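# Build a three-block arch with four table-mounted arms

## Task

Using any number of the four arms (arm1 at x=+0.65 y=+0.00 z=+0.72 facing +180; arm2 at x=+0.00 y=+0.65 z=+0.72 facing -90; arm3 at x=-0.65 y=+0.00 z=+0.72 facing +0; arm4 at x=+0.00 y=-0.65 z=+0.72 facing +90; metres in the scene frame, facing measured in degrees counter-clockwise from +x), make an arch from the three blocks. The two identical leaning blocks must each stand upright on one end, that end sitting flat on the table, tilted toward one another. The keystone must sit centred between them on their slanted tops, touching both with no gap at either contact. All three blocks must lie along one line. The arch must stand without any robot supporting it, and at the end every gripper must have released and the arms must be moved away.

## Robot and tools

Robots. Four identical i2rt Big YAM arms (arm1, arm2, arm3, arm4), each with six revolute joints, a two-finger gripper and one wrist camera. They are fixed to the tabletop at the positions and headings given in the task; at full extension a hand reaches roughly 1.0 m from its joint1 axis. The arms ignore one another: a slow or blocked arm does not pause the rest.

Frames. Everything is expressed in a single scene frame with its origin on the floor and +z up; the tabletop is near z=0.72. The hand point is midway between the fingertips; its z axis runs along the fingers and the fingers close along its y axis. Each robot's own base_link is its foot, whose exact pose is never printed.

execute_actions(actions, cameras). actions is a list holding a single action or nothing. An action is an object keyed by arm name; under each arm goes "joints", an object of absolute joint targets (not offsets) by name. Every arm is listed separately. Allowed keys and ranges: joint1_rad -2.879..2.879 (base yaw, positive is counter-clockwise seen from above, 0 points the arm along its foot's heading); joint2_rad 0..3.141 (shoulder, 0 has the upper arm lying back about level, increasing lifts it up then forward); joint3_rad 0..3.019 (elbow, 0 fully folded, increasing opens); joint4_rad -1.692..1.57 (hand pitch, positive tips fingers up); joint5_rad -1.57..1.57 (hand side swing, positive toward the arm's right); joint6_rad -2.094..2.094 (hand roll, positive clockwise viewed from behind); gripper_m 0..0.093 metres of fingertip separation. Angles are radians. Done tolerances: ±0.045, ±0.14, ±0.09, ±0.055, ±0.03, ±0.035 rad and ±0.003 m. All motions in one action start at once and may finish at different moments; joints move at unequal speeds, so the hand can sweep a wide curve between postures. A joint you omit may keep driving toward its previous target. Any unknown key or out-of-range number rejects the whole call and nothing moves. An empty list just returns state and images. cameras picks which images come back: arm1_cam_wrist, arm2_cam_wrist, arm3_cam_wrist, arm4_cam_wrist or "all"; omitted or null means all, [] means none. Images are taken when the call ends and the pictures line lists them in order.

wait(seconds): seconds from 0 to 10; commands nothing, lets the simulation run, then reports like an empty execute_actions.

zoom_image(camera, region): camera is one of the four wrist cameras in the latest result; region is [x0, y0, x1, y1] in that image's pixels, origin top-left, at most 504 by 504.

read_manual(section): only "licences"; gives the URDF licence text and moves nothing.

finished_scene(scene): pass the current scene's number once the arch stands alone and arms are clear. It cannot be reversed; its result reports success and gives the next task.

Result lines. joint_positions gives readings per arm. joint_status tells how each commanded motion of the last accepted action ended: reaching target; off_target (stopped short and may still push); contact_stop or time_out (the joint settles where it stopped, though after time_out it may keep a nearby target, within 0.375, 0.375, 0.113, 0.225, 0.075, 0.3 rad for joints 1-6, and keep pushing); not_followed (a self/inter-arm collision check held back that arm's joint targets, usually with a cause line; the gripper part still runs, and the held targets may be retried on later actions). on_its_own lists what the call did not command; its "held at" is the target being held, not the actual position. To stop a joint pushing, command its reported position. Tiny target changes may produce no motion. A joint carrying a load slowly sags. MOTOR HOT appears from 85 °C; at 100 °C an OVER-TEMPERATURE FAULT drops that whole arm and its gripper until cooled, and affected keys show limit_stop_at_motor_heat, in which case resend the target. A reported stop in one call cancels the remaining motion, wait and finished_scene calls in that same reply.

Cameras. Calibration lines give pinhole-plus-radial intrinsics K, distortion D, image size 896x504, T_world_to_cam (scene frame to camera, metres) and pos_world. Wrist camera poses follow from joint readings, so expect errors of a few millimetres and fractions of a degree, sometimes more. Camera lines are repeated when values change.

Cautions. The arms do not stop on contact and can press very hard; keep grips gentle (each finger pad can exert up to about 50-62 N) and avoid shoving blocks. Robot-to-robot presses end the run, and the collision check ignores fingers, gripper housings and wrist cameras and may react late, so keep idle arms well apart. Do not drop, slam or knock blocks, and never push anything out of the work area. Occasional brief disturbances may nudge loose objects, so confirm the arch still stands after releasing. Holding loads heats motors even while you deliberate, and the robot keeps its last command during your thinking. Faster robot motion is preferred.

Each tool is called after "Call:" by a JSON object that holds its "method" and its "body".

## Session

Call:
{"method": "execute_actions", "body": {"actions": []}}

Scene clock: 0.00 s.
arm1.joint_positions: joint1_rad=-0.494 joint2_rad=+0.621 joint3_rad=+1.453 joint4_rad=-1.251 joint5_rad=+0.121 joint6_rad=-0.118 gripper_m=+0.094
arm1.joint_status: not commanded
arm1.hand: x=+0.4504 y=+0.1272 z=+1.3455 quat_wxyz=(-0.215, +0.818, -0.187, -0.499) (m; scene frame)
arm2.joint_positions: joint1_rad=-0.864 joint2_rad=+0.327 joint3_rad=+1.484 joint4_rad=-1.193 joint5_rad=+0.211 joint6_rad=-0.647 gripper_m=+0.094
arm2.joint_status: not commanded
arm2.hand: x=-0.0879 y=+0.6277 z=+1.4793 quat_wxyz=(+0.058, -0.607, -0.389, +0.691) (m; scene frame)
arm3.joint_positions: joint1_rad=-0.003 joint2_rad=+0.274 joint3_rad=+1.577 joint4_rad=-1.250 joint5_rad=+0.011 joint6_rad=-0.716 gripper_m=+0.094
arm3.joint_status: not commanded
arm3.hand: x=-0.6292 y=-0.0130 z=+1.4279 quat_wxyz=(-0.679, +0.230, -0.649, +0.255) (m; scene frame)
arm4.joint_positions: joint1_rad=+0.635 joint2_rad=+0.249 joint3_rad=+1.490 joint4_rad=-1.586 joint5_rad=-0.280 joint6_rad=+0.417 gripper_m=+0.095
arm4.joint_status: not commanded
arm4.hand: x=-0.0534 y=-0.6526 z=+1.3777 quat_wxyz=(-0.046, +0.673, -0.465, -0.574) (m; scene frame)
pictures: arm1_cam_wrist, arm2_cam_wrist, arm3_cam_wrist, arm4_cam_wrist
camera_calibration (this result's frames):
arm1_cam_wrist: T_world_to_cam=[[0.521451, 0.837549, 0.163095, -0.55886], [0.780811, -0.391279, -0.487069, 0.357792], [-0.344128, 0.381329, -0.858, 1.38479], [0, 0, 0, 1]] pos_world=[0.488596, 0.0800087, 1.45357]
arm2_cam_wrist: T_world_to_cam=[[-0.395463, 0.685203, 0.611643, -1.36612], [0.320084, 0.726995, -0.607474, 0.471572], [-0.860904, -0.0444562, -0.506822, 0.827169], [0, 0, 0, 1]] pos_world=[0.0209217, 0.63001, 1.54127]
arm3_cam_wrist: T_world_to_cam=[[-0.0465668, -0.760115, 0.648118, -0.963443], [-0.568333, -0.513412, -0.642966, 0.556444], [0.82148, -0.398288, -0.408091, 1.22208], [0, 0, 0, 1]] pos_world=[-0.732533, 0.0400983, 1.48092]
arm4_cam_wrist: T_world_to_cam=[[0.677978, 0.5672, -0.467579, 1.0493], [0.364504, -0.811787, -0.456222, 0.122213], [-0.638343, 0.138874, -0.757121, 1.22787], [0, 0, 0, 1]] pos_world=[0.0278482, -0.666473, 1.47603]
Images, in order (width x height): arm1_cam_wrist 896x504, arm2_cam_wrist 896x504, arm3_cam_wrist 896x504, arm4_cam_wrist 896x504.

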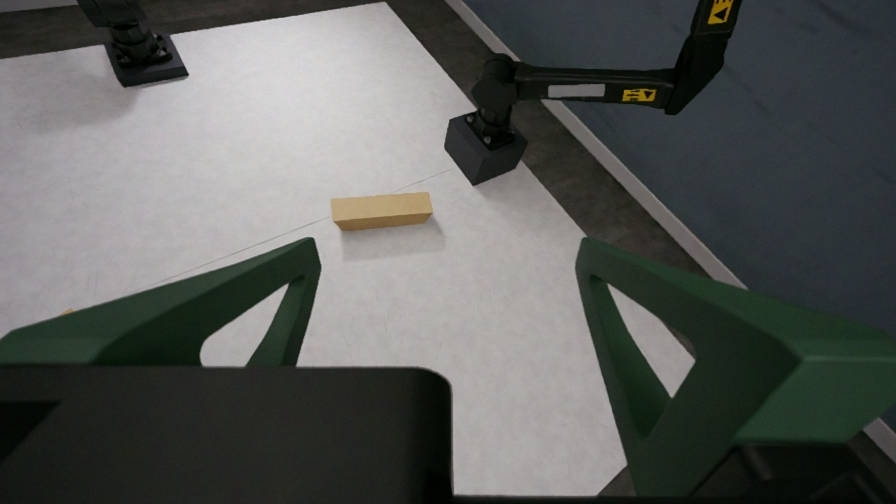

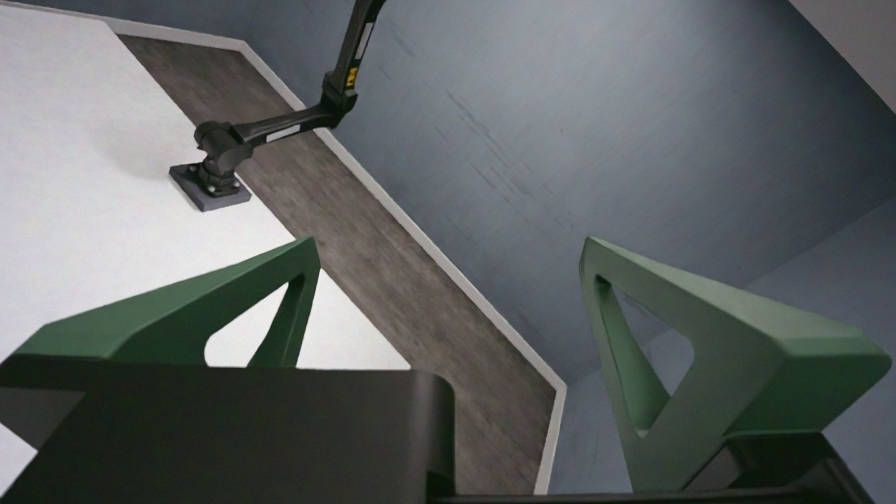

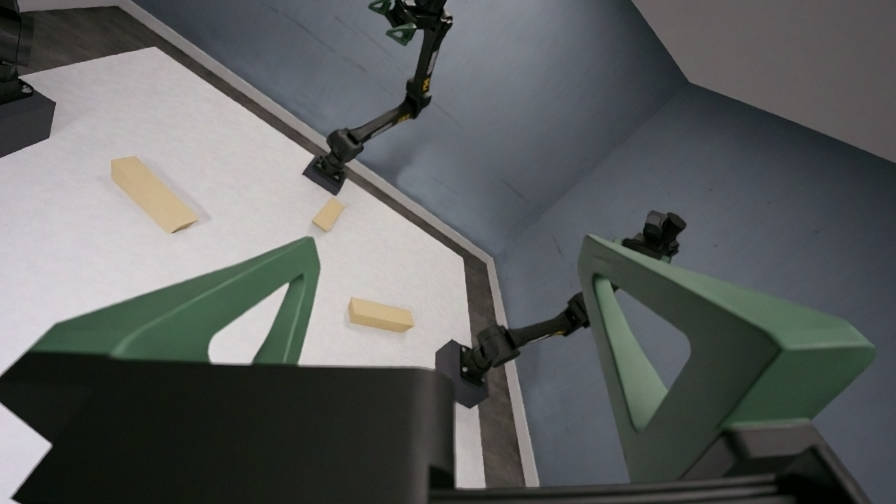

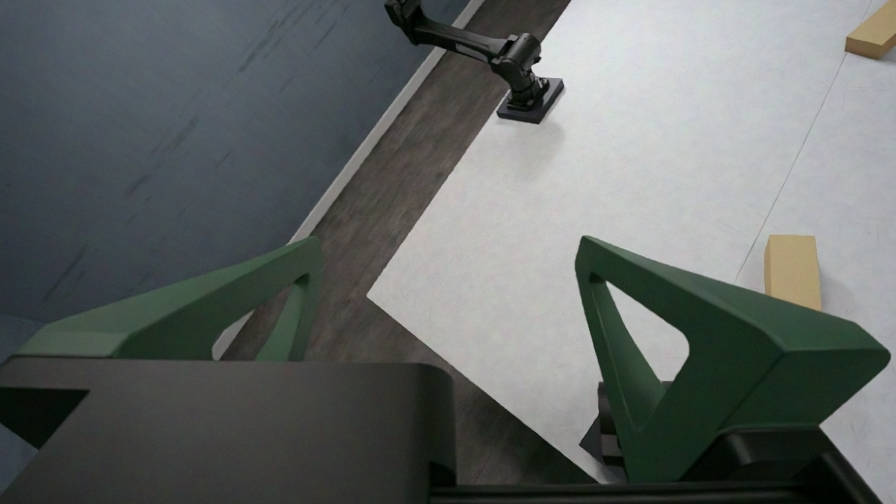

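Call:
{"method": "execute_actions", "body": {"actions": [{"arm1":{"joints":{"joint1_rad":0,"joint2_rad":0.5,"joint3_rad":1.57,"joint4_rad":-1.6,"joint5_rad":0,"joint6_rad":0}},"arm2":{"joints":{"joint1_rad":0,"joint2_rad":0.5,"joint3_rad":1.57,"joint4_rad":-1.6,"joint5_rad":0,"joint6_rad":0}},"arm3":{"joints":{"joint1_rad":0,"joint2_rad":0.5,"joint3_rad":1.57,"joint4_rad":-1.6,"joint5_rad":0,"joint6_rad":0}},"arm4":{"joints":{"joint1_rad":0,"joint2_rad":0.5,"joint3_rad":1.57,"joint4_rad":-1.6,"joint5_rad":0,"joint6_rad":0}}}]}}

Scene clock: 2.33 s.
arm1.joint_positions: joint1_rad=-0.006 joint2_rad=+0.497 joint3_rad=+1.556 joint4_rad=-1.579 joint5_rad=+0.001 joint6_rad=-0.016 gripper_m=+0.094
arm1.joint_status: all done
arm1.hand: x=+0.5251 y=-0.0011 z=+1.3389 quat_wxyz=(-0.008, +0.867, +0.005, -0.498) (m; scene frame)
arm2.joint_positions: joint1_rad=-0.004 joint2_rad=+0.503 joint3_rad=+1.557 joint4_rad=-1.594 joint5_rad=+0.004 joint6_rad=-0.009 gripper_m=+0.094
arm2.joint_status: all done
arm2.hand: x=-0.0051 y=+0.5290 z=+1.4003 quat_wxyz=(-0.344, -0.618, -0.613, +0.352) (m; scene frame)
arm3.joint_positions: joint1_rad=-0.003 joint2_rad=+0.500 joint3_rad=+1.551 joint4_rad=-1.585 joint5_rad=+0.002 joint6_rad=-0.015 gripper_m=+0.094
arm3.joint_status: all done
arm3.hand: x=-0.5282 y=-0.0105 z=+1.3261 quat_wxyz=(-0.495, -0.001, -0.869, -0.001) (m; scene frame)
arm4.joint_positions: joint1_rad=+0.011 joint2_rad=+0.508 joint3_rad=+1.561 joint4_rad=-1.598 joint5_rad=-0.002 joint6_rad=+0.013 gripper_m=+0.095
arm4.joint_status: all done
arm4.hand: x=+0.0016 y=-0.5200 z=+1.3844 quat_wxyz=(-0.348, +0.604, -0.632, -0.337) (m; scene frame)
pictures: arm1_cam_wrist, arm2_cam_wrist, arm3_cam_wrist, arm4_cam_wrist
camera_calibration (this result's frames):
arm1_cam_wrist: T_world_to_cam=[[0.000633925, 0.999847, 0.017455, -0.0205407], [0.914757, 0.00647213, -0.403954, 0.0648856], [-0.404005, 0.0162232, -0.914613, 1.56062], [0, 0, 0, 1]] pos_world=[0.571156, -0.00520058, 1.45393]
arm2_cam_wrist: T_world_to_cam=[[-0.99996, 0.00426392, 0.00780804, -0.0148109], [0.000989845, 0.925535, -0.378661, 0.0417969], [-0.00884119, -0.378638, -0.925503, 1.62146], [0, 0, 0, 1]] pos_world=[-0.000516096, 0.575324, 1.5166]
arm3_cam_wrist: T_world_to_cam=[[0.00321631, -0.999989, 0.00342602, -0.012142], [-0.92008, -0.0043013, -0.391706, 0.0360334], [0.391716, -0.00189236, -0.920084, 1.55471], [0, 0, 0, 1]] pos_world=[-0.575813, -0.00904483, 1.44462]
arm4_cam_wrist: T_world_to_cam=[[0.999263, -0.0382939, -0.00268031, -0.018997], [-0.0366287, -0.930258, -0.365073, 0.0257057], [0.0114867, 0.364902, -0.930975, 1.60676], [0, 0, 0, 1]] pos_world=[0.00146827, -0.563123, 1.50518]
Images, in order (width x height): arm1_cam_wrist 896x504, arm2_cam_wrist 896x504, arm3_cam_wrist 896x504, arm4_cam_wrist 896x504.

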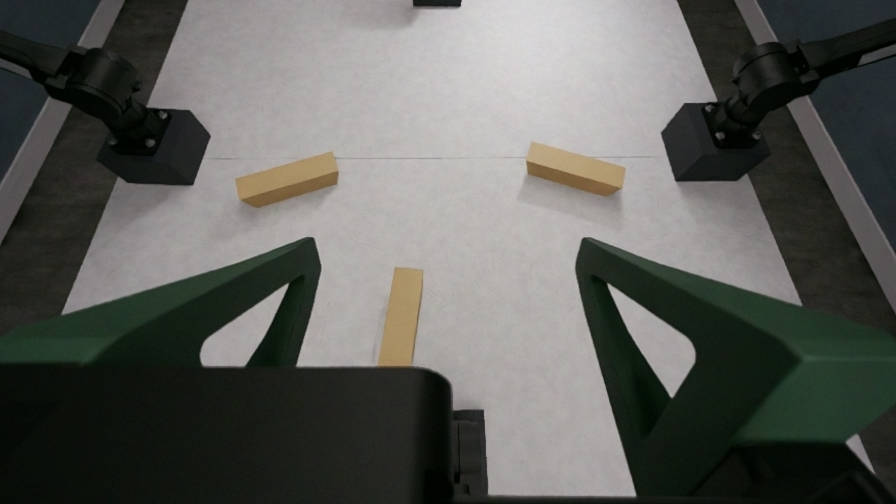

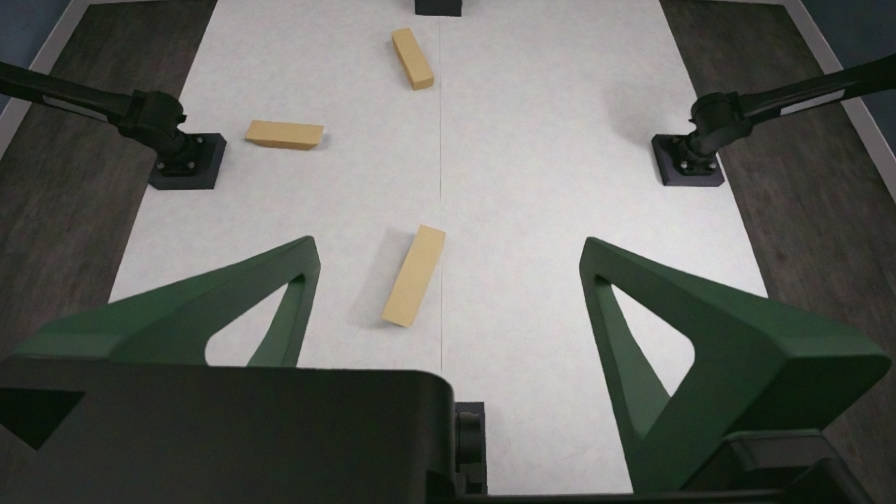

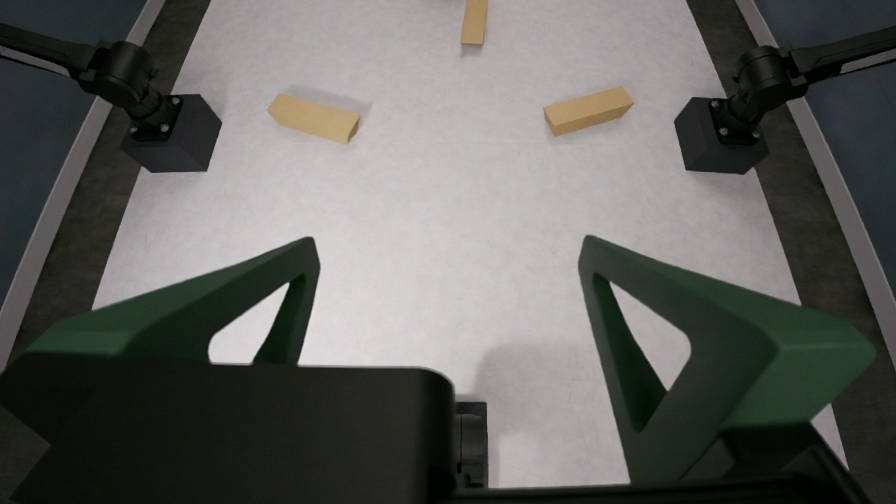

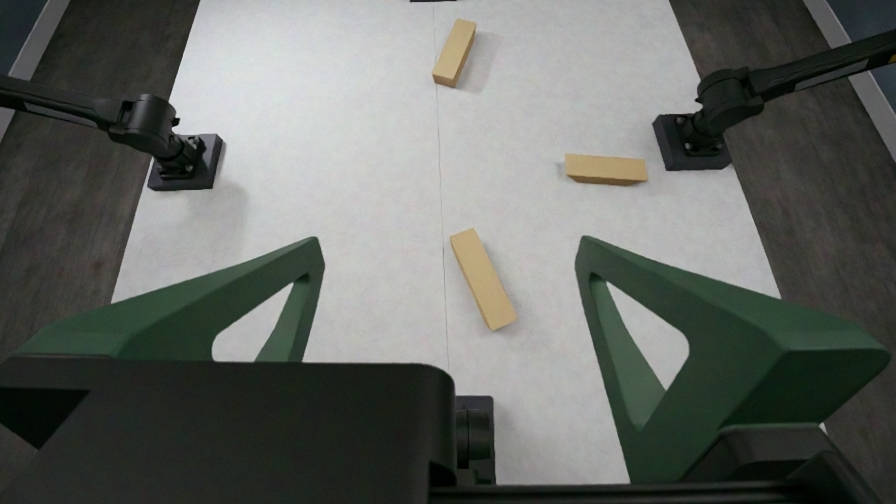

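Call:
{"method": "execute_actions", "body": {"actions": [{"arm1":{"joints":{"joint1_rad":0.331,"joint2_rad":1.093,"joint3_rad":0.735,"joint4_rad":-1.199,"joint6_rad":0.4}},"arm2":{"joints":{"joint1_rad":0.205,"joint2_rad":1.375,"joint3_rad":0.78,"joint4_rad":-0.957,"joint6_rad":0.545}},"arm4":{"joints":{"joint1_rad":-0.24,"joint2_rad":1.335,"joint3_rad":0.805,"joint4_rad":-1.022,"joint6_rad":-0.58}},"arm3":{"joints":{"joint2_rad":0.05,"joint3_rad":0.05,"joint4_rad":0.35}}}], "cameras": ["arm1_cam_wrist","arm2_cam_wrist","arm4_cam_wrist"]}}

Scene clock: 6.80 s.
arm1.joint_positions: joint1_rad=+0.328 joint2_rad=+1.100 joint3_rad=+0.742 joint4_rad=-1.213 joint5_rad=+0.001 joint6_rad=+0.384 gripper_m=+0.094
arm1.joint_status: all done
arm1.hand: x=+0.3968 y=-0.0864 z=+0.8747 quat_wxyz=(-0.003, +1.000, -0.028, +0.005) (m; scene frame)
arm2.joint_positions: joint1_rad=+0.202 joint2_rad=+1.369 joint3_rad=+0.776 joint4_rad=-0.967 joint5_rad=+0.004 joint6_rad=+0.536 gripper_m=+0.094
arm2.joint_status: all done
arm2.hand: x=+0.0622 y=+0.3258 z=+0.8780 quat_wxyz=(-0.005, -0.818, -0.576, +0.002) (m; scene frame)
arm3.joint_positions: joint1_rad=-0.003 joint2_rad=+0.057 joint3_rad=+0.040 joint4_rad=+0.322 joint5_rad=+0.002 joint6_rad=-0.014 gripper_m=+0.094
arm3.joint_status: all done
arm3.hand: x=-0.3875 y=-0.0068 z=+1.0353 quat_wxyz=(-0.806, -0.005, -0.592, +0.004) (m; scene frame)
arm4.joint_positions: joint1_rad=-0.230 joint2_rad=+1.322 joint3_rad=+0.805 joint4_rad=-1.031 joint5_rad=-0.002 joint6_rad=-0.567 gripper_m=+0.095
arm4.joint_status: all done
arm4.hand: x=+0.0911 y=-0.3317 z=+0.8831 quat_wxyz=(-0.006, +0.801, -0.598, +0.002) (m; scene frame)
pictures: arm1_cam_wrist, arm2_cam_wrist, arm4_cam_wrist
camera_calibration (this result's frames):
arm1_cam_wrist: T_world_to_cam=[[0.0581415, 0.998288, 0.00636997, 0.05959], [0.802916, -0.0505527, 0.593945, -0.838168], [0.59325, -0.0294183, -0.80448, 0.589636], [0, 0, 0, 1]] pos_world=[0.319711, -0.0845135, 0.971796]
arm2_cam_wrist: T_world_to_cam=[[-0.943276, 0.331815, -0.011357, -0.0360028], [0.261389, 0.763294, 0.590812, -0.782576], [0.204709, 0.55433, -0.806729, 0.640187], [0, 0, 0, 1]] pos_world=[0.0395444, 0.254407, 0.978404]
arm4_cam_wrist: T_world_to_cam=[[0.957311, 0.288879, 0.0102031, -0.00163104], [0.227102, -0.773491, 0.591723, -0.795869], [0.178828, -0.564146, -0.806077, 0.636613], [0, 0, 0, 1]] pos_world=[0.0684608, -0.255984, 0.98411]
Images, in order (width x height): arm1_cam_wrist 896x504, arm2_cam_wrist 896x504, arm4_cam_wrist 896x504.

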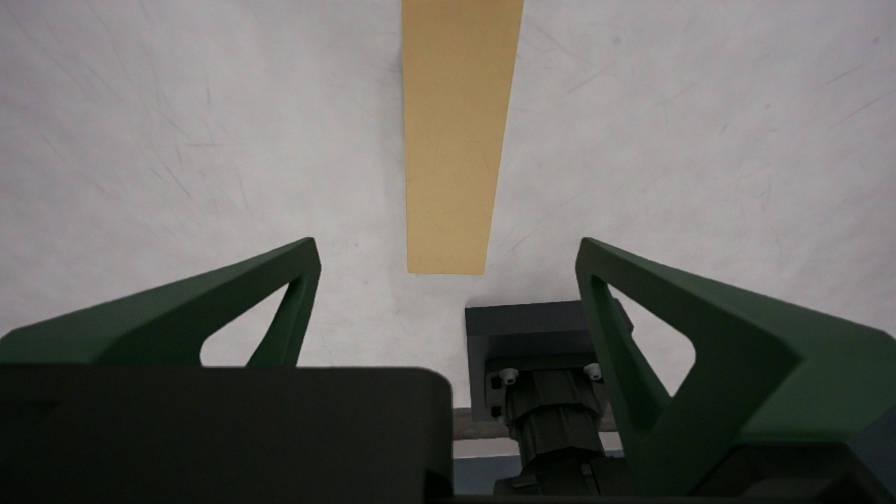

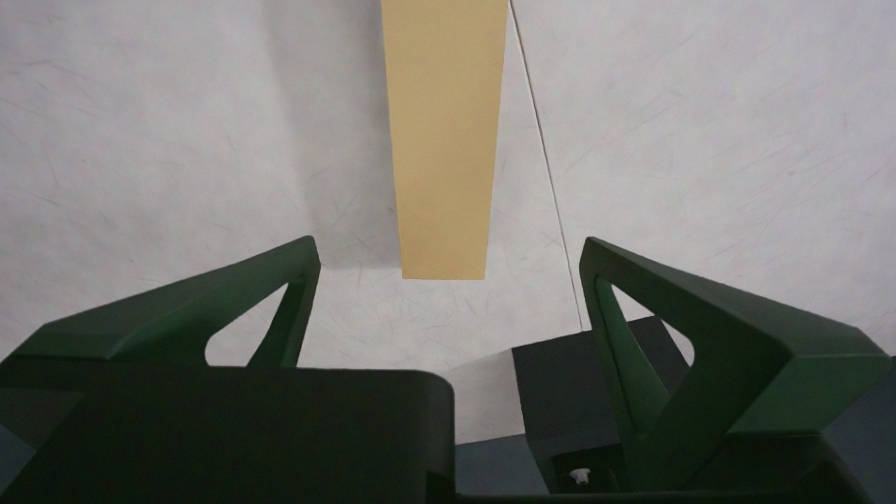

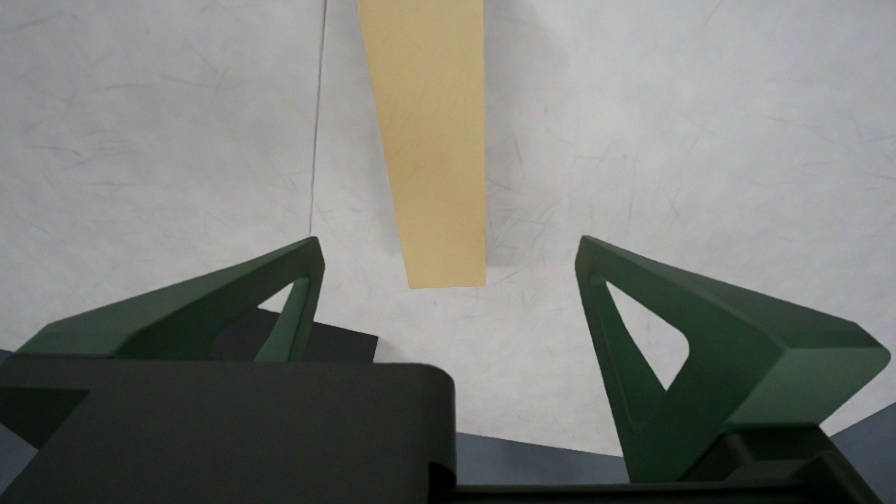

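Call:
{"method": "execute_actions", "body": {"actions": [{"arm4":{"joints":{"joint1_rad":-0.195,"joint6_rad":-0.61}}}], "cameras": []}}

Call:
{"method": "execute_actions", "body": {"actions": [{"arm1":{"joints":{"joint2_rad":1.345,"joint3_rad":0.53,"joint4_rad":-0.747}},"arm2":{"joints":{"joint2_rad":1.68,"joint3_rad":0.662,"joint4_rad":-0.537}},"arm4":{"joints":{"joint2_rad":1.616,"joint3_rad":0.667,"joint4_rad":-0.605}}}], "cameras": ["arm1_cam_wrist","arm2_cam_wrist","arm4_cam_wrist"]}}

Scene clock: 9.00 s.
arm1.joint_positions: joint1_rad=+0.328 joint2_rad=+1.100 joint3_rad=+0.742 joint4_rad=-1.213 joint5_rad=+0.001 joint6_rad=+0.384 gripper_m=+0.094
arm1.joint_status: not commanded
arm1.hand: x=+0.3968 y=-0.0864 z=+0.8747 quat_wxyz=(-0.003, +1.000, -0.028, +0.005) (m; scene frame)
arm2.joint_positions: joint1_rad=+0.202 joint2_rad=+1.369 joint3_rad=+0.776 joint4_rad=-0.967 joint5_rad=+0.004 joint6_rad=+0.536 gripper_m=+0.094
arm2.joint_status: not commanded
arm2.hand: x=+0.0622 y=+0.3258 z=+0.8780 quat_wxyz=(-0.005, -0.818, -0.576, +0.002) (m; scene frame)
arm3.joint_positions: joint1_rad=-0.003 joint2_rad=+0.057 joint3_rad=+0.040 joint4_rad=+0.322 joint5_rad=+0.002 joint6_rad=-0.014 gripper_m=+0.094
arm3.joint_status: not commanded
arm3.hand: x=-0.3875 y=-0.0068 z=+1.0353 quat_wxyz=(-0.806, -0.005, -0.592, +0.004) (m; scene frame)
arm4.joint_positions: joint1_rad=-0.206 joint2_rad=+1.322 joint3_rad=+0.805 joint4_rad=-1.031 joint5_rad=-0.002 joint6_rad=-0.597 gripper_m=+0.095
arm4.joint_status: all done
arm4.hand: x=+0.0833 y=-0.3296 z=+0.8830 quat_wxyz=(-0.006, +0.817, -0.576, +0.002) (m; scene frame)
pictures: none
No camera images: the call's "cameras" was empty. Leave "cameras" out to get every camera's image.

Scene clock: 10.17 s.
arm1.joint_positions: joint1_rad=+0.328 joint2_rad=+1.352 joint3_rad=+0.521 joint4_rad=-0.766 joint5_rad=+0.001 joint6_rad=+0.384 gripper_m=+0.094
arm1.joint_status: all done
arm1.hand: x=+0.4087 y=-0.0821 z=+0.7426 quat_wxyz=(-0.007, +0.999, -0.028, +0.017) (m; scene frame)
arm2.joint_positions: joint1_rad=+0.202 joint2_rad=+1.689 joint3_rad=+0.661 joint4_rad=-0.547 joint5_rad=+0.004 joint6_rad=+0.537 gripper_m=+0.094
arm2.joint_status: all done
arm2.hand: x=+0.0624 y=+0.3276 z=+0.7478 quat_wxyz=(+0.002, -0.818, -0.576, -0.001) (m; scene frame)
arm3.joint_positions: joint1_rad=-0.003 joint2_rad=+0.057 joint3_rad=+0.040 joint4_rad=+0.322 joint5_rad=+0.002 joint6_rad=-0.014 gripper_m=+0.094
arm3.joint_status: not commanded
arm3.hand: x=-0.3875 y=-0.0068 z=+1.0353 quat_wxyz=(-0.806, -0.005, -0.592, +0.004) (m; scene frame)
arm4.joint_positions: joint1_rad=-0.206 joint2_rad=+1.618 joint3_rad=+0.664 joint4_rad=-0.613 joint5_rad=-0.002 joint6_rad=-0.597 gripper_m=+0.095
arm4.joint_status: all done
arm4.hand: x=+0.0833 y=-0.3345 z=+0.7514 quat_wxyz=(+0.004, +0.817, -0.576, +0.005) (m; scene frame)
pictures: arm1_cam_wrist, arm2_cam_wrist, arm4_cam_wrist
camera_calibration (this result's frames):
arm1_cam_wrist: T_world_to_cam=[[0.0582833, 0.998172, 0.0160034, 0.0482785], [0.788296, -0.0558528, 0.612757, -0.77751], [0.61253, -0.0230981, -0.79011, 0.458335], [0, 0, 0, 1]] pos_world=[0.32935, -0.0810296, 0.837786]
arm2_cam_wrist: T_world_to_cam=[[-0.943193, 0.332226, -0.00363335, -0.0437823], [0.263368, 0.754282, 0.601412, -0.712136], [0.202545, 0.566291, -0.798931, 0.524483], [0, 0, 0, 1]] pos_world=[0.0400271, 0.254687, 0.847153]
arm4_cam_wrist: T_world_to_cam=[[0.940222, 0.340558, -0.00151317, 0.0355612], [0.271924, -0.748047, 0.605378, -0.723753], [0.205034, -0.569601, -0.795937, 0.518681], [0, 0, 0, 1]] pos_world=[0.0570235, -0.258071, 0.851035]
Images, in order (width x height): arm1_cam_wrist 896x504, arm2_cam_wrist 896x504, arm4_cam_wrist 896x504.

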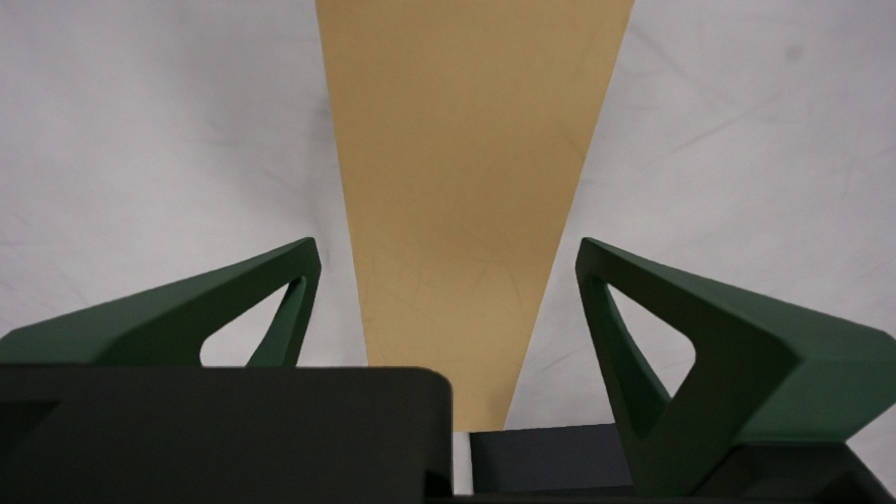

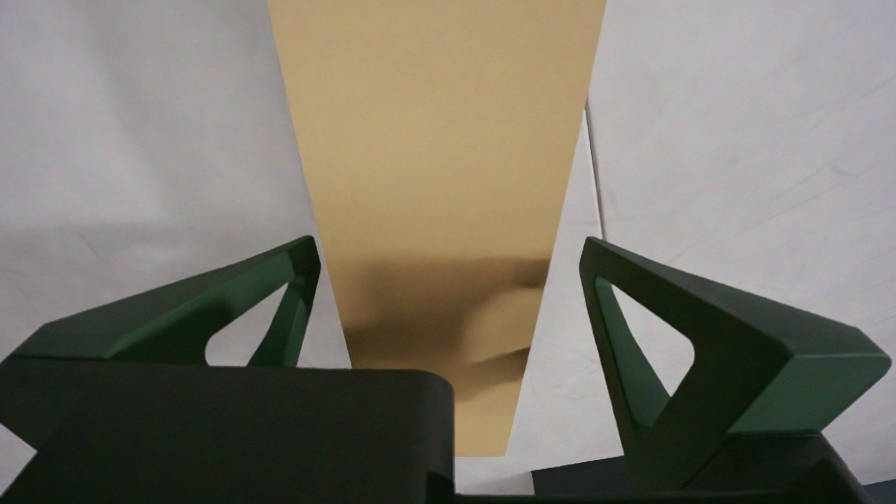

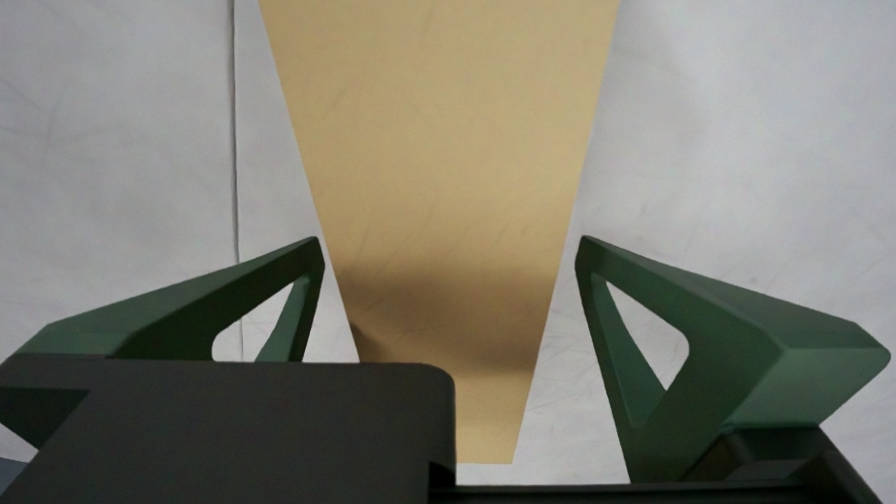

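Call:
{"method": "execute_actions", "body": {"actions": [{"arm1":{"joints":{"gripper_m":0.02}},"arm2":{"joints":{"gripper_m":0.02}},"arm4":{"joints":{"gripper_m":0.02}}}], "cameras": []}}

Call:
{"method": "execute_actions", "body": {"actions": [{"arm1":{"joints":{"joint2_rad":1.043,"joint3_rad":0.902,"joint4_rad":-1.43}},"arm2":{"joints":{"joint2_rad":1.3,"joint3_rad":0.9,"joint4_rad":-1.17}},"arm4":{"joints":{"joint2_rad":1.25,"joint3_rad":0.9,"joint4_rad":-1.22}}}], "cameras": []}}

Call:
{"method": "execute_actions", "body": {"actions": [{"arm1":{"joints":{"joint1_rad":0.0,"joint6_rad":1.555,"joint2_rad":1.3,"joint3_rad":1.8,"joint4_rad":-1.66}},"arm2":{"joints":{"joint1_rad":0.03,"joint6_rad":0,"joint2_rad":1.327,"joint3_rad":0.4,"joint4_rad":0.436}},"arm4":{"joints":{"joint1_rad":0.055,"joint6_rad":0,"joint2_rad":1.276,"joint3_rad":0.41,"joint4_rad":0.372}}}], "cameras": []}}

Call:
{"method": "execute_actions", "body": {"actions": [{"arm1":{"joints":{"joint2_rad":1.6,"joint3_rad":2.19}},"arm2":{"joints":{"joint2_rad":1.82,"joint3_rad":0.58,"joint4_rad":0.98}},"arm4":{"joints":{"joint2_rad":1.76,"joint3_rad":0.575,"joint4_rad":0.92}}}], "cameras": ["arm3_cam_wrist"]}}

Scene clock: 12.40 s.
arm1.joint_positions: joint1_rad=+0.328 joint2_rad=+1.352 joint3_rad=+0.521 joint4_rad=-0.764 joint5_rad=+0.001 joint6_rad=+0.386 gripper_m=+0.060
arm1.joint_status: gripper_m off_target (ended at +0.060, target +0.020)
arm1.hand: x=+0.4083 y=-0.0822 z=+0.7426 quat_wxyz=(-0.007, +0.999, -0.029, +0.016) (m; scene frame)
arm2.joint_positions: joint1_rad=+0.202 joint2_rad=+1.689 joint3_rad=+0.661 joint4_rad=-0.545 joint5_rad=+0.001 joint6_rad=+0.539 gripper_m=+0.059
arm2.joint_status: gripper_m off_target (ended at +0.059, target +0.020)
arm2.hand: x=+0.0631 y=+0.3272 z=+0.7478 quat_wxyz=(+0.000, -0.818, -0.575, -0.002) (m; scene frame)
arm3.joint_positions: joint1_rad=-0.003 joint2_rad=+0.057 joint3_rad=+0.040 joint4_rad=+0.322 joint5_rad=+0.002 joint6_rad=-0.014 gripper_m=+0.094
arm3.joint_status: not commanded
arm3.hand: x=-0.3875 y=-0.0068 z=+1.0353 quat_wxyz=(-0.806, -0.005, -0.592, +0.004) (m; scene frame)
arm4.joint_positions: joint1_rad=-0.206 joint2_rad=+1.618 joint3_rad=+0.664 joint4_rad=-0.613 joint5_rad=-0.002 joint6_rad=-0.599 gripper_m=+0.059
arm4.joint_status: gripper_m off_target (ended at +0.059, target +0.020)
arm4.hand: x=+0.0833 y=-0.3343 z=+0.7514 quat_wxyz=(+0.003, +0.818, -0.576, +0.005) (m; scene frame)
pictures: none
No camera images: the call's "cameras" was empty. Leave "cameras" out to get every camera's image.

Scene clock: 13.73 s.
arm1.joint_positions: joint1_rad=+0.328 joint2_rad=+1.039 joint3_rad=+0.877 joint4_rad=-1.412 joint5_rad=+0.001 joint6_rad=+0.386 gripper_m=+0.060
arm1.joint_status: all done
arm1.hand: x=+0.3998 y=-0.0853 z=+0.9394 quat_wxyz=(-0.003, +1.000, -0.029, +0.006) (m; scene frame)
arm2.joint_positions: joint1_rad=+0.202 joint2_rad=+1.311 joint3_rad=+0.878 joint4_rad=-1.162 joint5_rad=+0.001 joint6_rad=+0.539 gripper_m=+0.059
arm2.joint_status: all done
arm2.hand: x=+0.0623 y=+0.3272 z=+0.9301 quat_wxyz=(+0.010, -0.818, -0.575, -0.007) (m; scene frame)
arm3.joint_positions: joint1_rad=-0.003 joint2_rad=+0.057 joint3_rad=+0.040 joint4_rad=+0.322 joint5_rad=+0.002 joint6_rad=-0.014 gripper_m=+0.094
arm3.joint_status: not commanded
arm3.hand: x=-0.3875 y=-0.0068 z=+1.0353 quat_wxyz=(-0.806, -0.005, -0.592, +0.004) (m; scene frame)
arm4.joint_positions: joint1_rad=-0.206 joint2_rad=+1.247 joint3_rad=+0.878 joint4_rad=-1.212 joint5_rad=+0.000 joint6_rad=-0.599 gripper_m=+0.059
arm4.joint_status: all done
arm4.hand: x=+0.0802 y=-0.3411 z=+0.9311 quat_wxyz=(+0.009, +0.818, -0.576, +0.008) (m; scene frame)
pictures: none
No camera images: the call's "cameras" was empty. Leave "cameras" out to get every camera's image.

Scene clock: 15.70 s.
arm1.joint_positions: joint1_rad=-0.004 joint2_rad=+1.297 joint3_rad=+1.748 joint4_rad=-1.645 joint5_rad=+0.000 joint6_rad=+1.538 gripper_m=+0.060
arm1.joint_status: all done
arm1.hand: x=+0.2289 y=+0.0002 z=+1.2058 quat_wxyz=(+0.126, +0.705, -0.685, -0.133) (m; scene frame)
arm2.joint_positions: joint1_rad=+0.022 joint2_rad=+1.342 joint3_rad=+0.376 joint4_rad=+0.395 joint5_rad=+0.001 joint6_rad=+0.009 gripper_m=+0.059
arm2.joint_status: all done
arm2.hand: x=+0.0046 y=+0.2255 z=+0.8897 quat_wxyz=(-0.344, -0.620, -0.621, +0.334) (m; scene frame)
arm3.joint_positions: joint1_rad=-0.003 joint2_rad=+0.057 joint3_rad=+0.040 joint4_rad=+0.322 joint5_rad=+0.002 joint6_rad=-0.014 gripper_m=+0.094
arm3.joint_status: not commanded
arm3.hand: x=-0.3875 y=-0.0068 z=+1.0353 quat_wxyz=(-0.806, -0.005, -0.592, +0.004) (m; scene frame)
arm4.joint_positions: joint1_rad=+0.053 joint2_rad=+1.281 joint3_rad=+0.391 joint4_rad=+0.336 joint5_rad=-0.002 joint6_rad=-0.013 gripper_m=+0.059
arm4.joint_status: all done
arm4.hand: x=-0.0023 y=-0.2225 z=+0.8880 quat_wxyz=(-0.342, +0.627, -0.614, -0.337) (m; scene frame)
pictures: none
No camera images: the call's "cameras" was empty. Leave "cameras" out to get every camera's image.

Scene clock: 17.03 s.
arm1.joint_positions: joint1_rad=-0.004 joint2_rad=+1.618 joint3_rad=+2.124 joint4_rad=-1.652 joint5_rad=+0.000 joint6_rad=+1.540 gripper_m=+0.060
arm1.joint_status: all done
arm1.hand: x=+0.1048 y=+0.0006 z=+1.2196 quat_wxyz=(+0.142, +0.701, -0.682, -0.150) (m; scene frame)
arm2.joint_positions: joint1_rad=+0.022 joint2_rad=+1.853 joint3_rad=+0.551 joint4_rad=+0.936 joint5_rad=+0.001 joint6_rad=+0.009 gripper_m=+0.059
arm2.joint_status: all done
arm2.hand: x=+0.0061 y=+0.1284 z=+0.8408 quat_wxyz=(-0.406, -0.583, -0.583, +0.395) (m; scene frame)
arm3.joint_positions: joint1_rad=-0.003 joint2_rad=+0.057 joint3_rad=+0.040 joint4_rad=+0.322 joint5_rad=+0.002 joint6_rad=-0.014 gripper_m=+0.094
arm3.joint_status: not commanded
arm3.hand: x=-0.3875 y=-0.0068 z=+1.0353 quat_wxyz=(-0.806, -0.005, -0.592, +0.004) (m; scene frame)
arm4.joint_positions: joint1_rad=+0.053 joint2_rad=+1.779 joint3_rad=+0.543 joint4_rad=+0.882 joint5_rad=-0.002 joint6_rad=-0.011 gripper_m=+0.059
arm4.joint_status: all done
arm4.hand: x=-0.0025 y=-0.1285 z=+0.8408 quat_wxyz=(-0.402, +0.589, -0.577, -0.397) (m; scene frame)
pictures: arm3_cam_wrist
camera_calibration (this result's frames):
arm3_cam_wrist: T_world_to_cam=[[-0.0135791, -0.999903, 0.00299761, -0.0139461], [-0.323261, 0.0015531, -0.946308, 0.857101], [0.946212, -0.013819, -0.323251, 0.828972], [0, 0, 0, 1]] pos_world=[-0.507505, -0.00382033, 1.07909]
Images, in order (width x height): arm3_cam_wrist 896x504.

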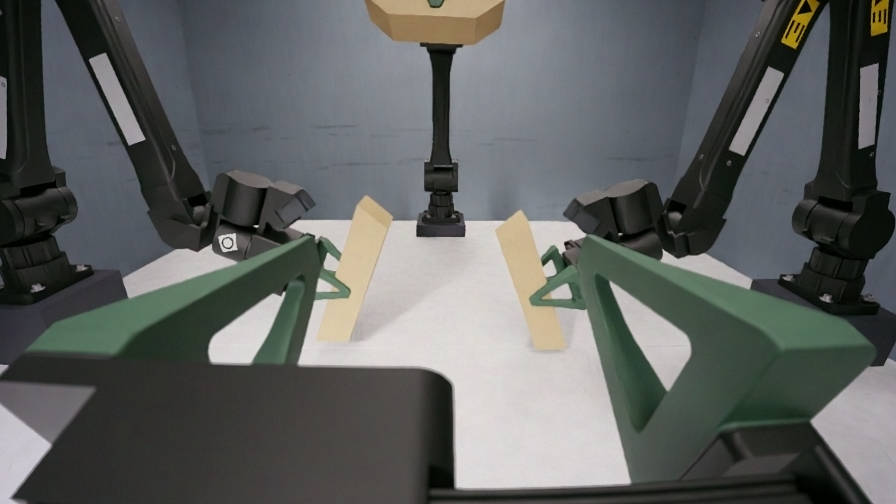

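Call:
{"method": "execute_actions", "body": {"actions": [{"arm2":{"joints":{"joint2_rad":1.96,"joint3_rad":0.635,"joint4_rad":1.065}},"arm4":{"joints":{"joint2_rad":1.89,"joint3_rad":0.63,"joint4_rad":1.0}}}], "cameras": ["arm3_cam_wrist"]}}

Call:
{"method": "zoom_image", "body": {"camera": "arm3_cam_wrist", "region": [310,150,590,370]}}

Scene clock: 18.73 s.
arm1.joint_positions: joint1_rad=-0.004 joint2_rad=+1.618 joint3_rad=+2.124 joint4_rad=-1.652 joint5_rad=+0.000 joint6_rad=+1.540 gripper_m=+0.060
arm1.joint_status: not commanded
arm1.hand: x=+0.1048 y=+0.0006 z=+1.2196 quat_wxyz=(+0.142, +0.701, -0.682, -0.150) (m; scene frame)
arm2.joint_positions: joint1_rad=+0.023 joint2_rad=+1.987 joint3_rad=+0.602 joint4_rad=+1.027 joint5_rad=+0.001 joint6_rad=+0.007 gripper_m=+0.059
arm2.joint_status: all done
arm2.hand: x=+0.0069 y=+0.1141 z=+0.8094 quat_wxyz=(-0.408, -0.580, -0.582, +0.398) (m; scene frame)
arm3.joint_positions: joint1_rad=-0.003 joint2_rad=+0.057 joint3_rad=+0.040 joint4_rad=+0.322 joint5_rad=+0.002 joint6_rad=-0.014 gripper_m=+0.094
arm3.joint_status: not commanded
arm3.hand: x=-0.3875 y=-0.0068 z=+1.0353 quat_wxyz=(-0.806, -0.005, -0.592, +0.004) (m; scene frame)
arm4.joint_positions: joint1_rad=+0.053 joint2_rad=+1.883 joint3_rad=+0.601 joint4_rad=+0.975 joint5_rad=+0.000 joint6_rad=-0.006 gripper_m=+0.059
arm4.joint_status: all done
arm4.hand: x=-0.0024 y=-0.1057 z=+0.8289 quat_wxyz=(-0.415, +0.578, -0.569, -0.412) (m; scene frame)
pictures: arm3_cam_wrist
camera_calibration (this result's frames):
arm3_cam_wrist: T_world_to_cam=[[-0.0135791, -0.999903, 0.00299761, -0.0139461], [-0.323261, 0.0015531, -0.946308, 0.857101], [0.946212, -0.013819, -0.323251, 0.828972], [0, 0, 0, 1]] pos_world=[-0.507505, -0.00382033, 1.07909]
Images, in order (width x height): arm3_cam_wrist 896x504.

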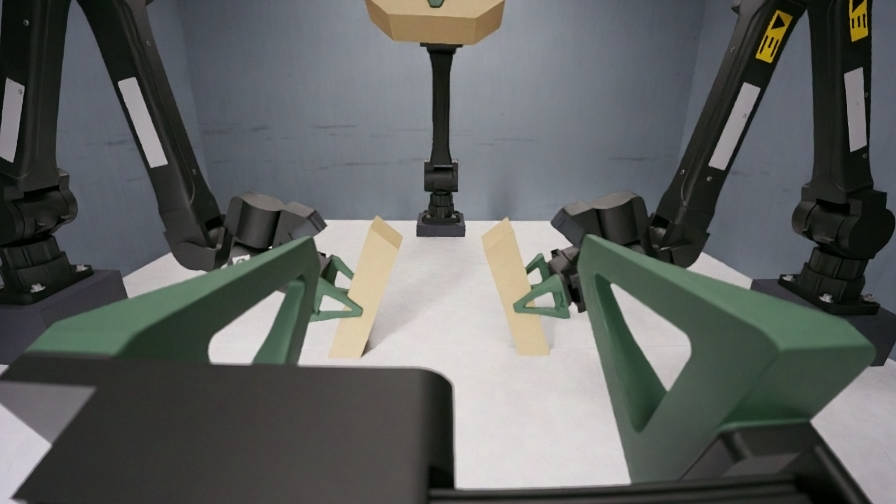

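Region (310, 150, 590, 370) of arm3_cam_wrist's 896x504 image, scaled by 1.800, with more detail than that image has; it fills the top 396 rows of this view, and the rest is white.

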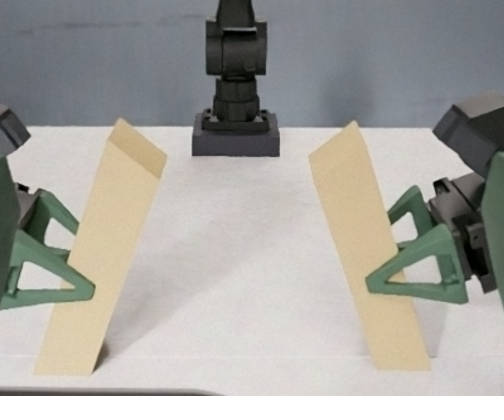

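Call:
{"method": "execute_actions", "body": {"actions": [{"arm2":{"joints":{"joint2_rad":1.85,"joint3_rad":0.572}},"arm4":{"joints":{"joint2_rad":1.76,"joint3_rad":0.572,"joint4_rad":0.9}},"arm1":{"joints":{"joint2_rad":1.9,"joint3_rad":2.2}}}], "cameras": []}}

Call:
{"method": "execute_actions", "body": {"actions": [{"arm2":{"joints":{"joint2_rad":1.93,"joint4_rad":1.05}},"arm4":{"joints":{"joint2_rad":1.87,"joint4_rad":0.96}},"arm1":{"joints":{"joint2_rad":2.02}}}], "cameras": ["arm3_cam_wrist"]}}

Call:
{"method": "zoom_image", "body": {"camera": "arm3_cam_wrist", "region": [310,150,590,370]}}

Scene clock: 21.80 s.
arm1.joint_positions: joint1_rad=-0.004 joint2_rad=+1.910 joint3_rad=+2.171 joint4_rad=-1.652 joint5_rad=+0.000 joint6_rad=+1.540 gripper_m=+0.060
arm1.joint_status: all done
arm1.hand: x=+0.0243 y=+0.0016 z=+1.0741 quat_wxyz=(+0.058, +0.714, -0.695, -0.063) (m; scene frame)
arm2.joint_positions: joint1_rad=+0.023 joint2_rad=+1.876 joint3_rad=+0.560 joint4_rad=+1.029 joint5_rad=+0.001 joint6_rad=+0.007 gripper_m=+0.059
arm2.joint_status: all done
arm2.hand: x=+0.0067 y=+0.1195 z=+0.8538 quat_wxyz=(-0.429, -0.566, -0.567, +0.418) (m; scene frame)
arm3.joint_positions: joint1_rad=-0.003 joint2_rad=+0.057 joint3_rad=+0.040 joint4_rad=+0.322 joint5_rad=+0.002 joint6_rad=-0.014 gripper_m=+0.094
arm3.joint_status: not commanded
arm3.hand: x=-0.3875 y=-0.0068 z=+1.0353 quat_wxyz=(-0.806, -0.005, -0.592, +0.004) (m; scene frame)
arm4.joint_positions: joint1_rad=+0.053 joint2_rad=+1.803 joint3_rad=+0.563 joint4_rad=+0.887 joint5_rad=+0.000 joint6_rad=-0.006 gripper_m=+0.059
arm4.joint_status: all done
arm4.hand: x=-0.0023 y=-0.1215 z=+0.8368 quat_wxyz=(-0.402, +0.587, -0.579, -0.398) (m; scene frame)
pictures: none
No camera images: the call's "cameras" was empty. Leave "cameras" out to get every camera's image.

Scene clock: 22.83 s.
arm1.joint_positions: joint1_rad=-0.004 joint2_rad=+2.043 joint3_rad=+2.171 joint4_rad=-1.652 joint5_rad=+0.000 joint6_rad=+1.540 gripper_m=+0.060
arm1.joint_status: all done
arm1.hand: x=+0.0050 y=+0.0020 z=+0.9924 quat_wxyz=(+0.012, +0.716, -0.697, -0.015) (m; scene frame)
arm2.joint_positions: joint1_rad=+0.023 joint2_rad=+1.958 joint3_rad=+0.560 joint4_rad=+1.026 joint5_rad=+0.001 joint6_rad=+0.007 gripper_m=+0.059
arm2.joint_status: all done
arm2.hand: x=+0.0067 y=+0.1297 z=+0.8114 quat_wxyz=(-0.404, -0.583, -0.585, +0.394) (m; scene frame)
arm3.joint_positions: joint1_rad=-0.003 joint2_rad=+0.057 joint3_rad=+0.040 joint4_rad=+0.322 joint5_rad=+0.002 joint6_rad=-0.014 gripper_m=+0.094
arm3.joint_status: not commanded
arm3.hand: x=-0.3875 y=-0.0068 z=+1.0353 quat_wxyz=(-0.806, -0.005, -0.592, +0.004) (m; scene frame)
arm4.joint_positions: joint1_rad=+0.053 joint2_rad=+1.848 joint3_rad=+0.563 joint4_rad=+0.945 joint5_rad=+0.001 joint6_rad=-0.002 gripper_m=+0.059
arm4.joint_status: all done
arm4.hand: x=-0.0020 y=-0.1212 z=+0.8273 quat_wxyz=(-0.405, +0.583, -0.578, -0.402) (m; scene frame)
pictures: arm3_cam_wrist
camera_calibration (this result's frames):
arm3_cam_wrist: T_world_to_cam=[[-0.0135791, -0.999903, 0.00299761, -0.0139461], [-0.323261, 0.0015531, -0.946308, 0.857101], [0.946212, -0.013819, -0.323251, 0.828972], [0, 0, 0, 1]] pos_world=[-0.507505, -0.00382033, 1.07909]
Images, in order (width x height): arm3_cam_wrist 896x504.

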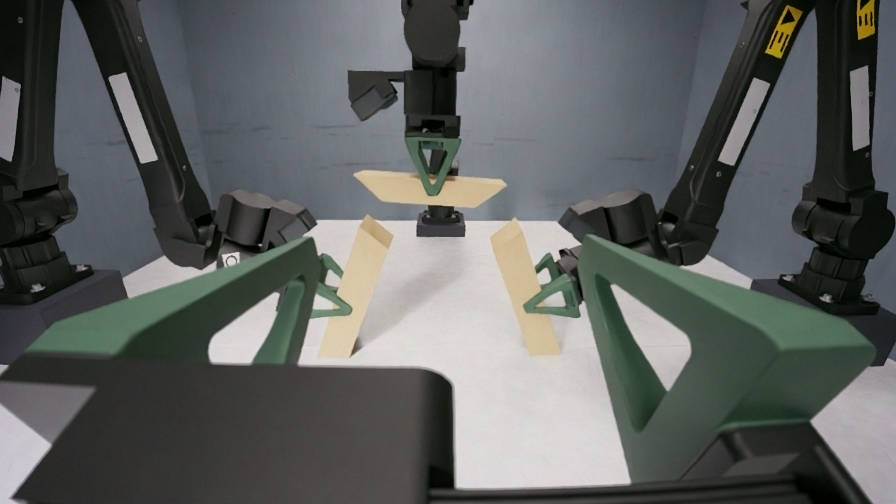

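Region (310, 150, 590, 370) of arm3_cam_wrist's 896x504 image, scaled by 1.800, with more detail than that image has; it fills the top 396 rows of this view, and the rest is white.

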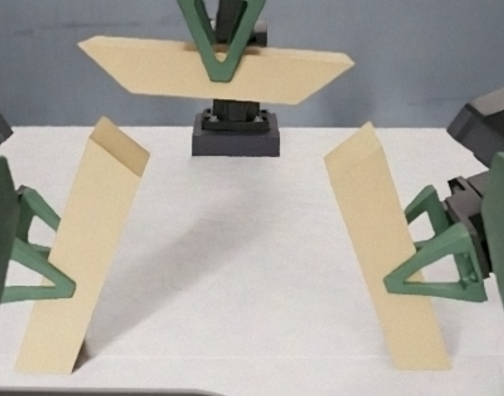

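Call:
{"method": "execute_actions", "body": {"actions": [{"arm1":{"joints":{"joint1_rad":0.025,"joint6_rad":1.56,"joint2_rad":2.047,"joint3_rad":2.09,"joint4_rad":-1.57}}}], "cameras": ["arm3_cam_wrist"]}}

Call:
{"method": "zoom_image", "body": {"camera": "arm3_cam_wrist", "region": [310,150,590,370]}}

Scene clock: 25.57 s.
arm1.joint_positions: joint1_rad=+0.024 joint2_rad=+2.051 joint3_rad=+2.084 joint4_rad=-1.588 joint5_rad=+0.000 joint6_rad=+1.544 gripper_m=+0.060
arm1.joint_status: all done
arm1.hand: x=+0.0077 y=-0.0155 z=+0.9543 quat_wxyz=(+0.001, +0.725, -0.689, -0.004) (m; scene frame)
arm2.joint_positions: joint1_rad=+0.023 joint2_rad=+1.958 joint3_rad=+0.560 joint4_rad=+1.026 joint5_rad=+0.001 joint6_rad=+0.007 gripper_m=+0.059
arm2.joint_status: not commanded
arm2.hand: x=+0.0067 y=+0.1297 z=+0.8114 quat_wxyz=(-0.404, -0.583, -0.585, +0.394) (m; scene frame)
arm3.joint_positions: joint1_rad=-0.003 joint2_rad=+0.057 joint3_rad=+0.040 joint4_rad=+0.322 joint5_rad=+0.002 joint6_rad=-0.014 gripper_m=+0.094
arm3.joint_status: not commanded
arm3.hand: x=-0.3875 y=-0.0068 z=+1.0353 quat_wxyz=(-0.806, -0.005, -0.592, +0.004) (m; scene frame)
arm4.joint_positions: joint1_rad=+0.053 joint2_rad=+1.848 joint3_rad=+0.563 joint4_rad=+0.945 joint5_rad=+0.001 joint6_rad=-0.002 gripper_m=+0.059
arm4.joint_status: not commanded
arm4.hand: x=-0.0020 y=-0.1212 z=+0.8273 quat_wxyz=(-0.405, +0.583, -0.578, -0.402) (m; scene frame)
pictures: arm3_cam_wrist
camera_calibration (this result's frames):
arm3_cam_wrist: T_world_to_cam=[[-0.0135791, -0.999903, 0.00299761, -0.0139461], [-0.323261, 0.0015531, -0.946308, 0.857101], [0.946212, -0.013819, -0.323251, 0.828972], [0, 0, 0, 1]] pos_world=[-0.507505, -0.00382033, 1.07909]
Images, in order (width x height): arm3_cam_wrist 896x504.

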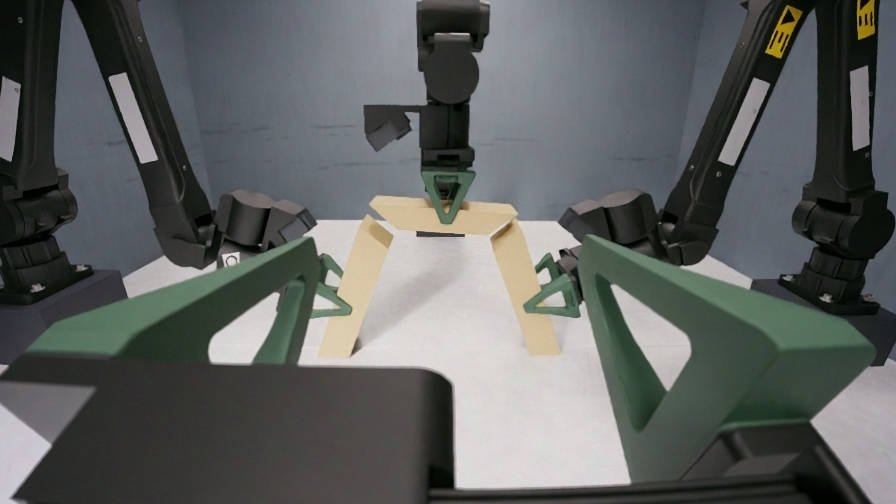

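Region (310, 150, 590, 370) of arm3_cam_wrist's 896x504 image, scaled by 1.800, with more detail than that image has; it fills the top 396 rows of this view, and the rest is white.

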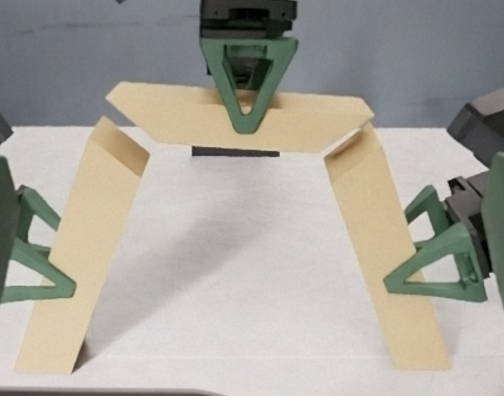

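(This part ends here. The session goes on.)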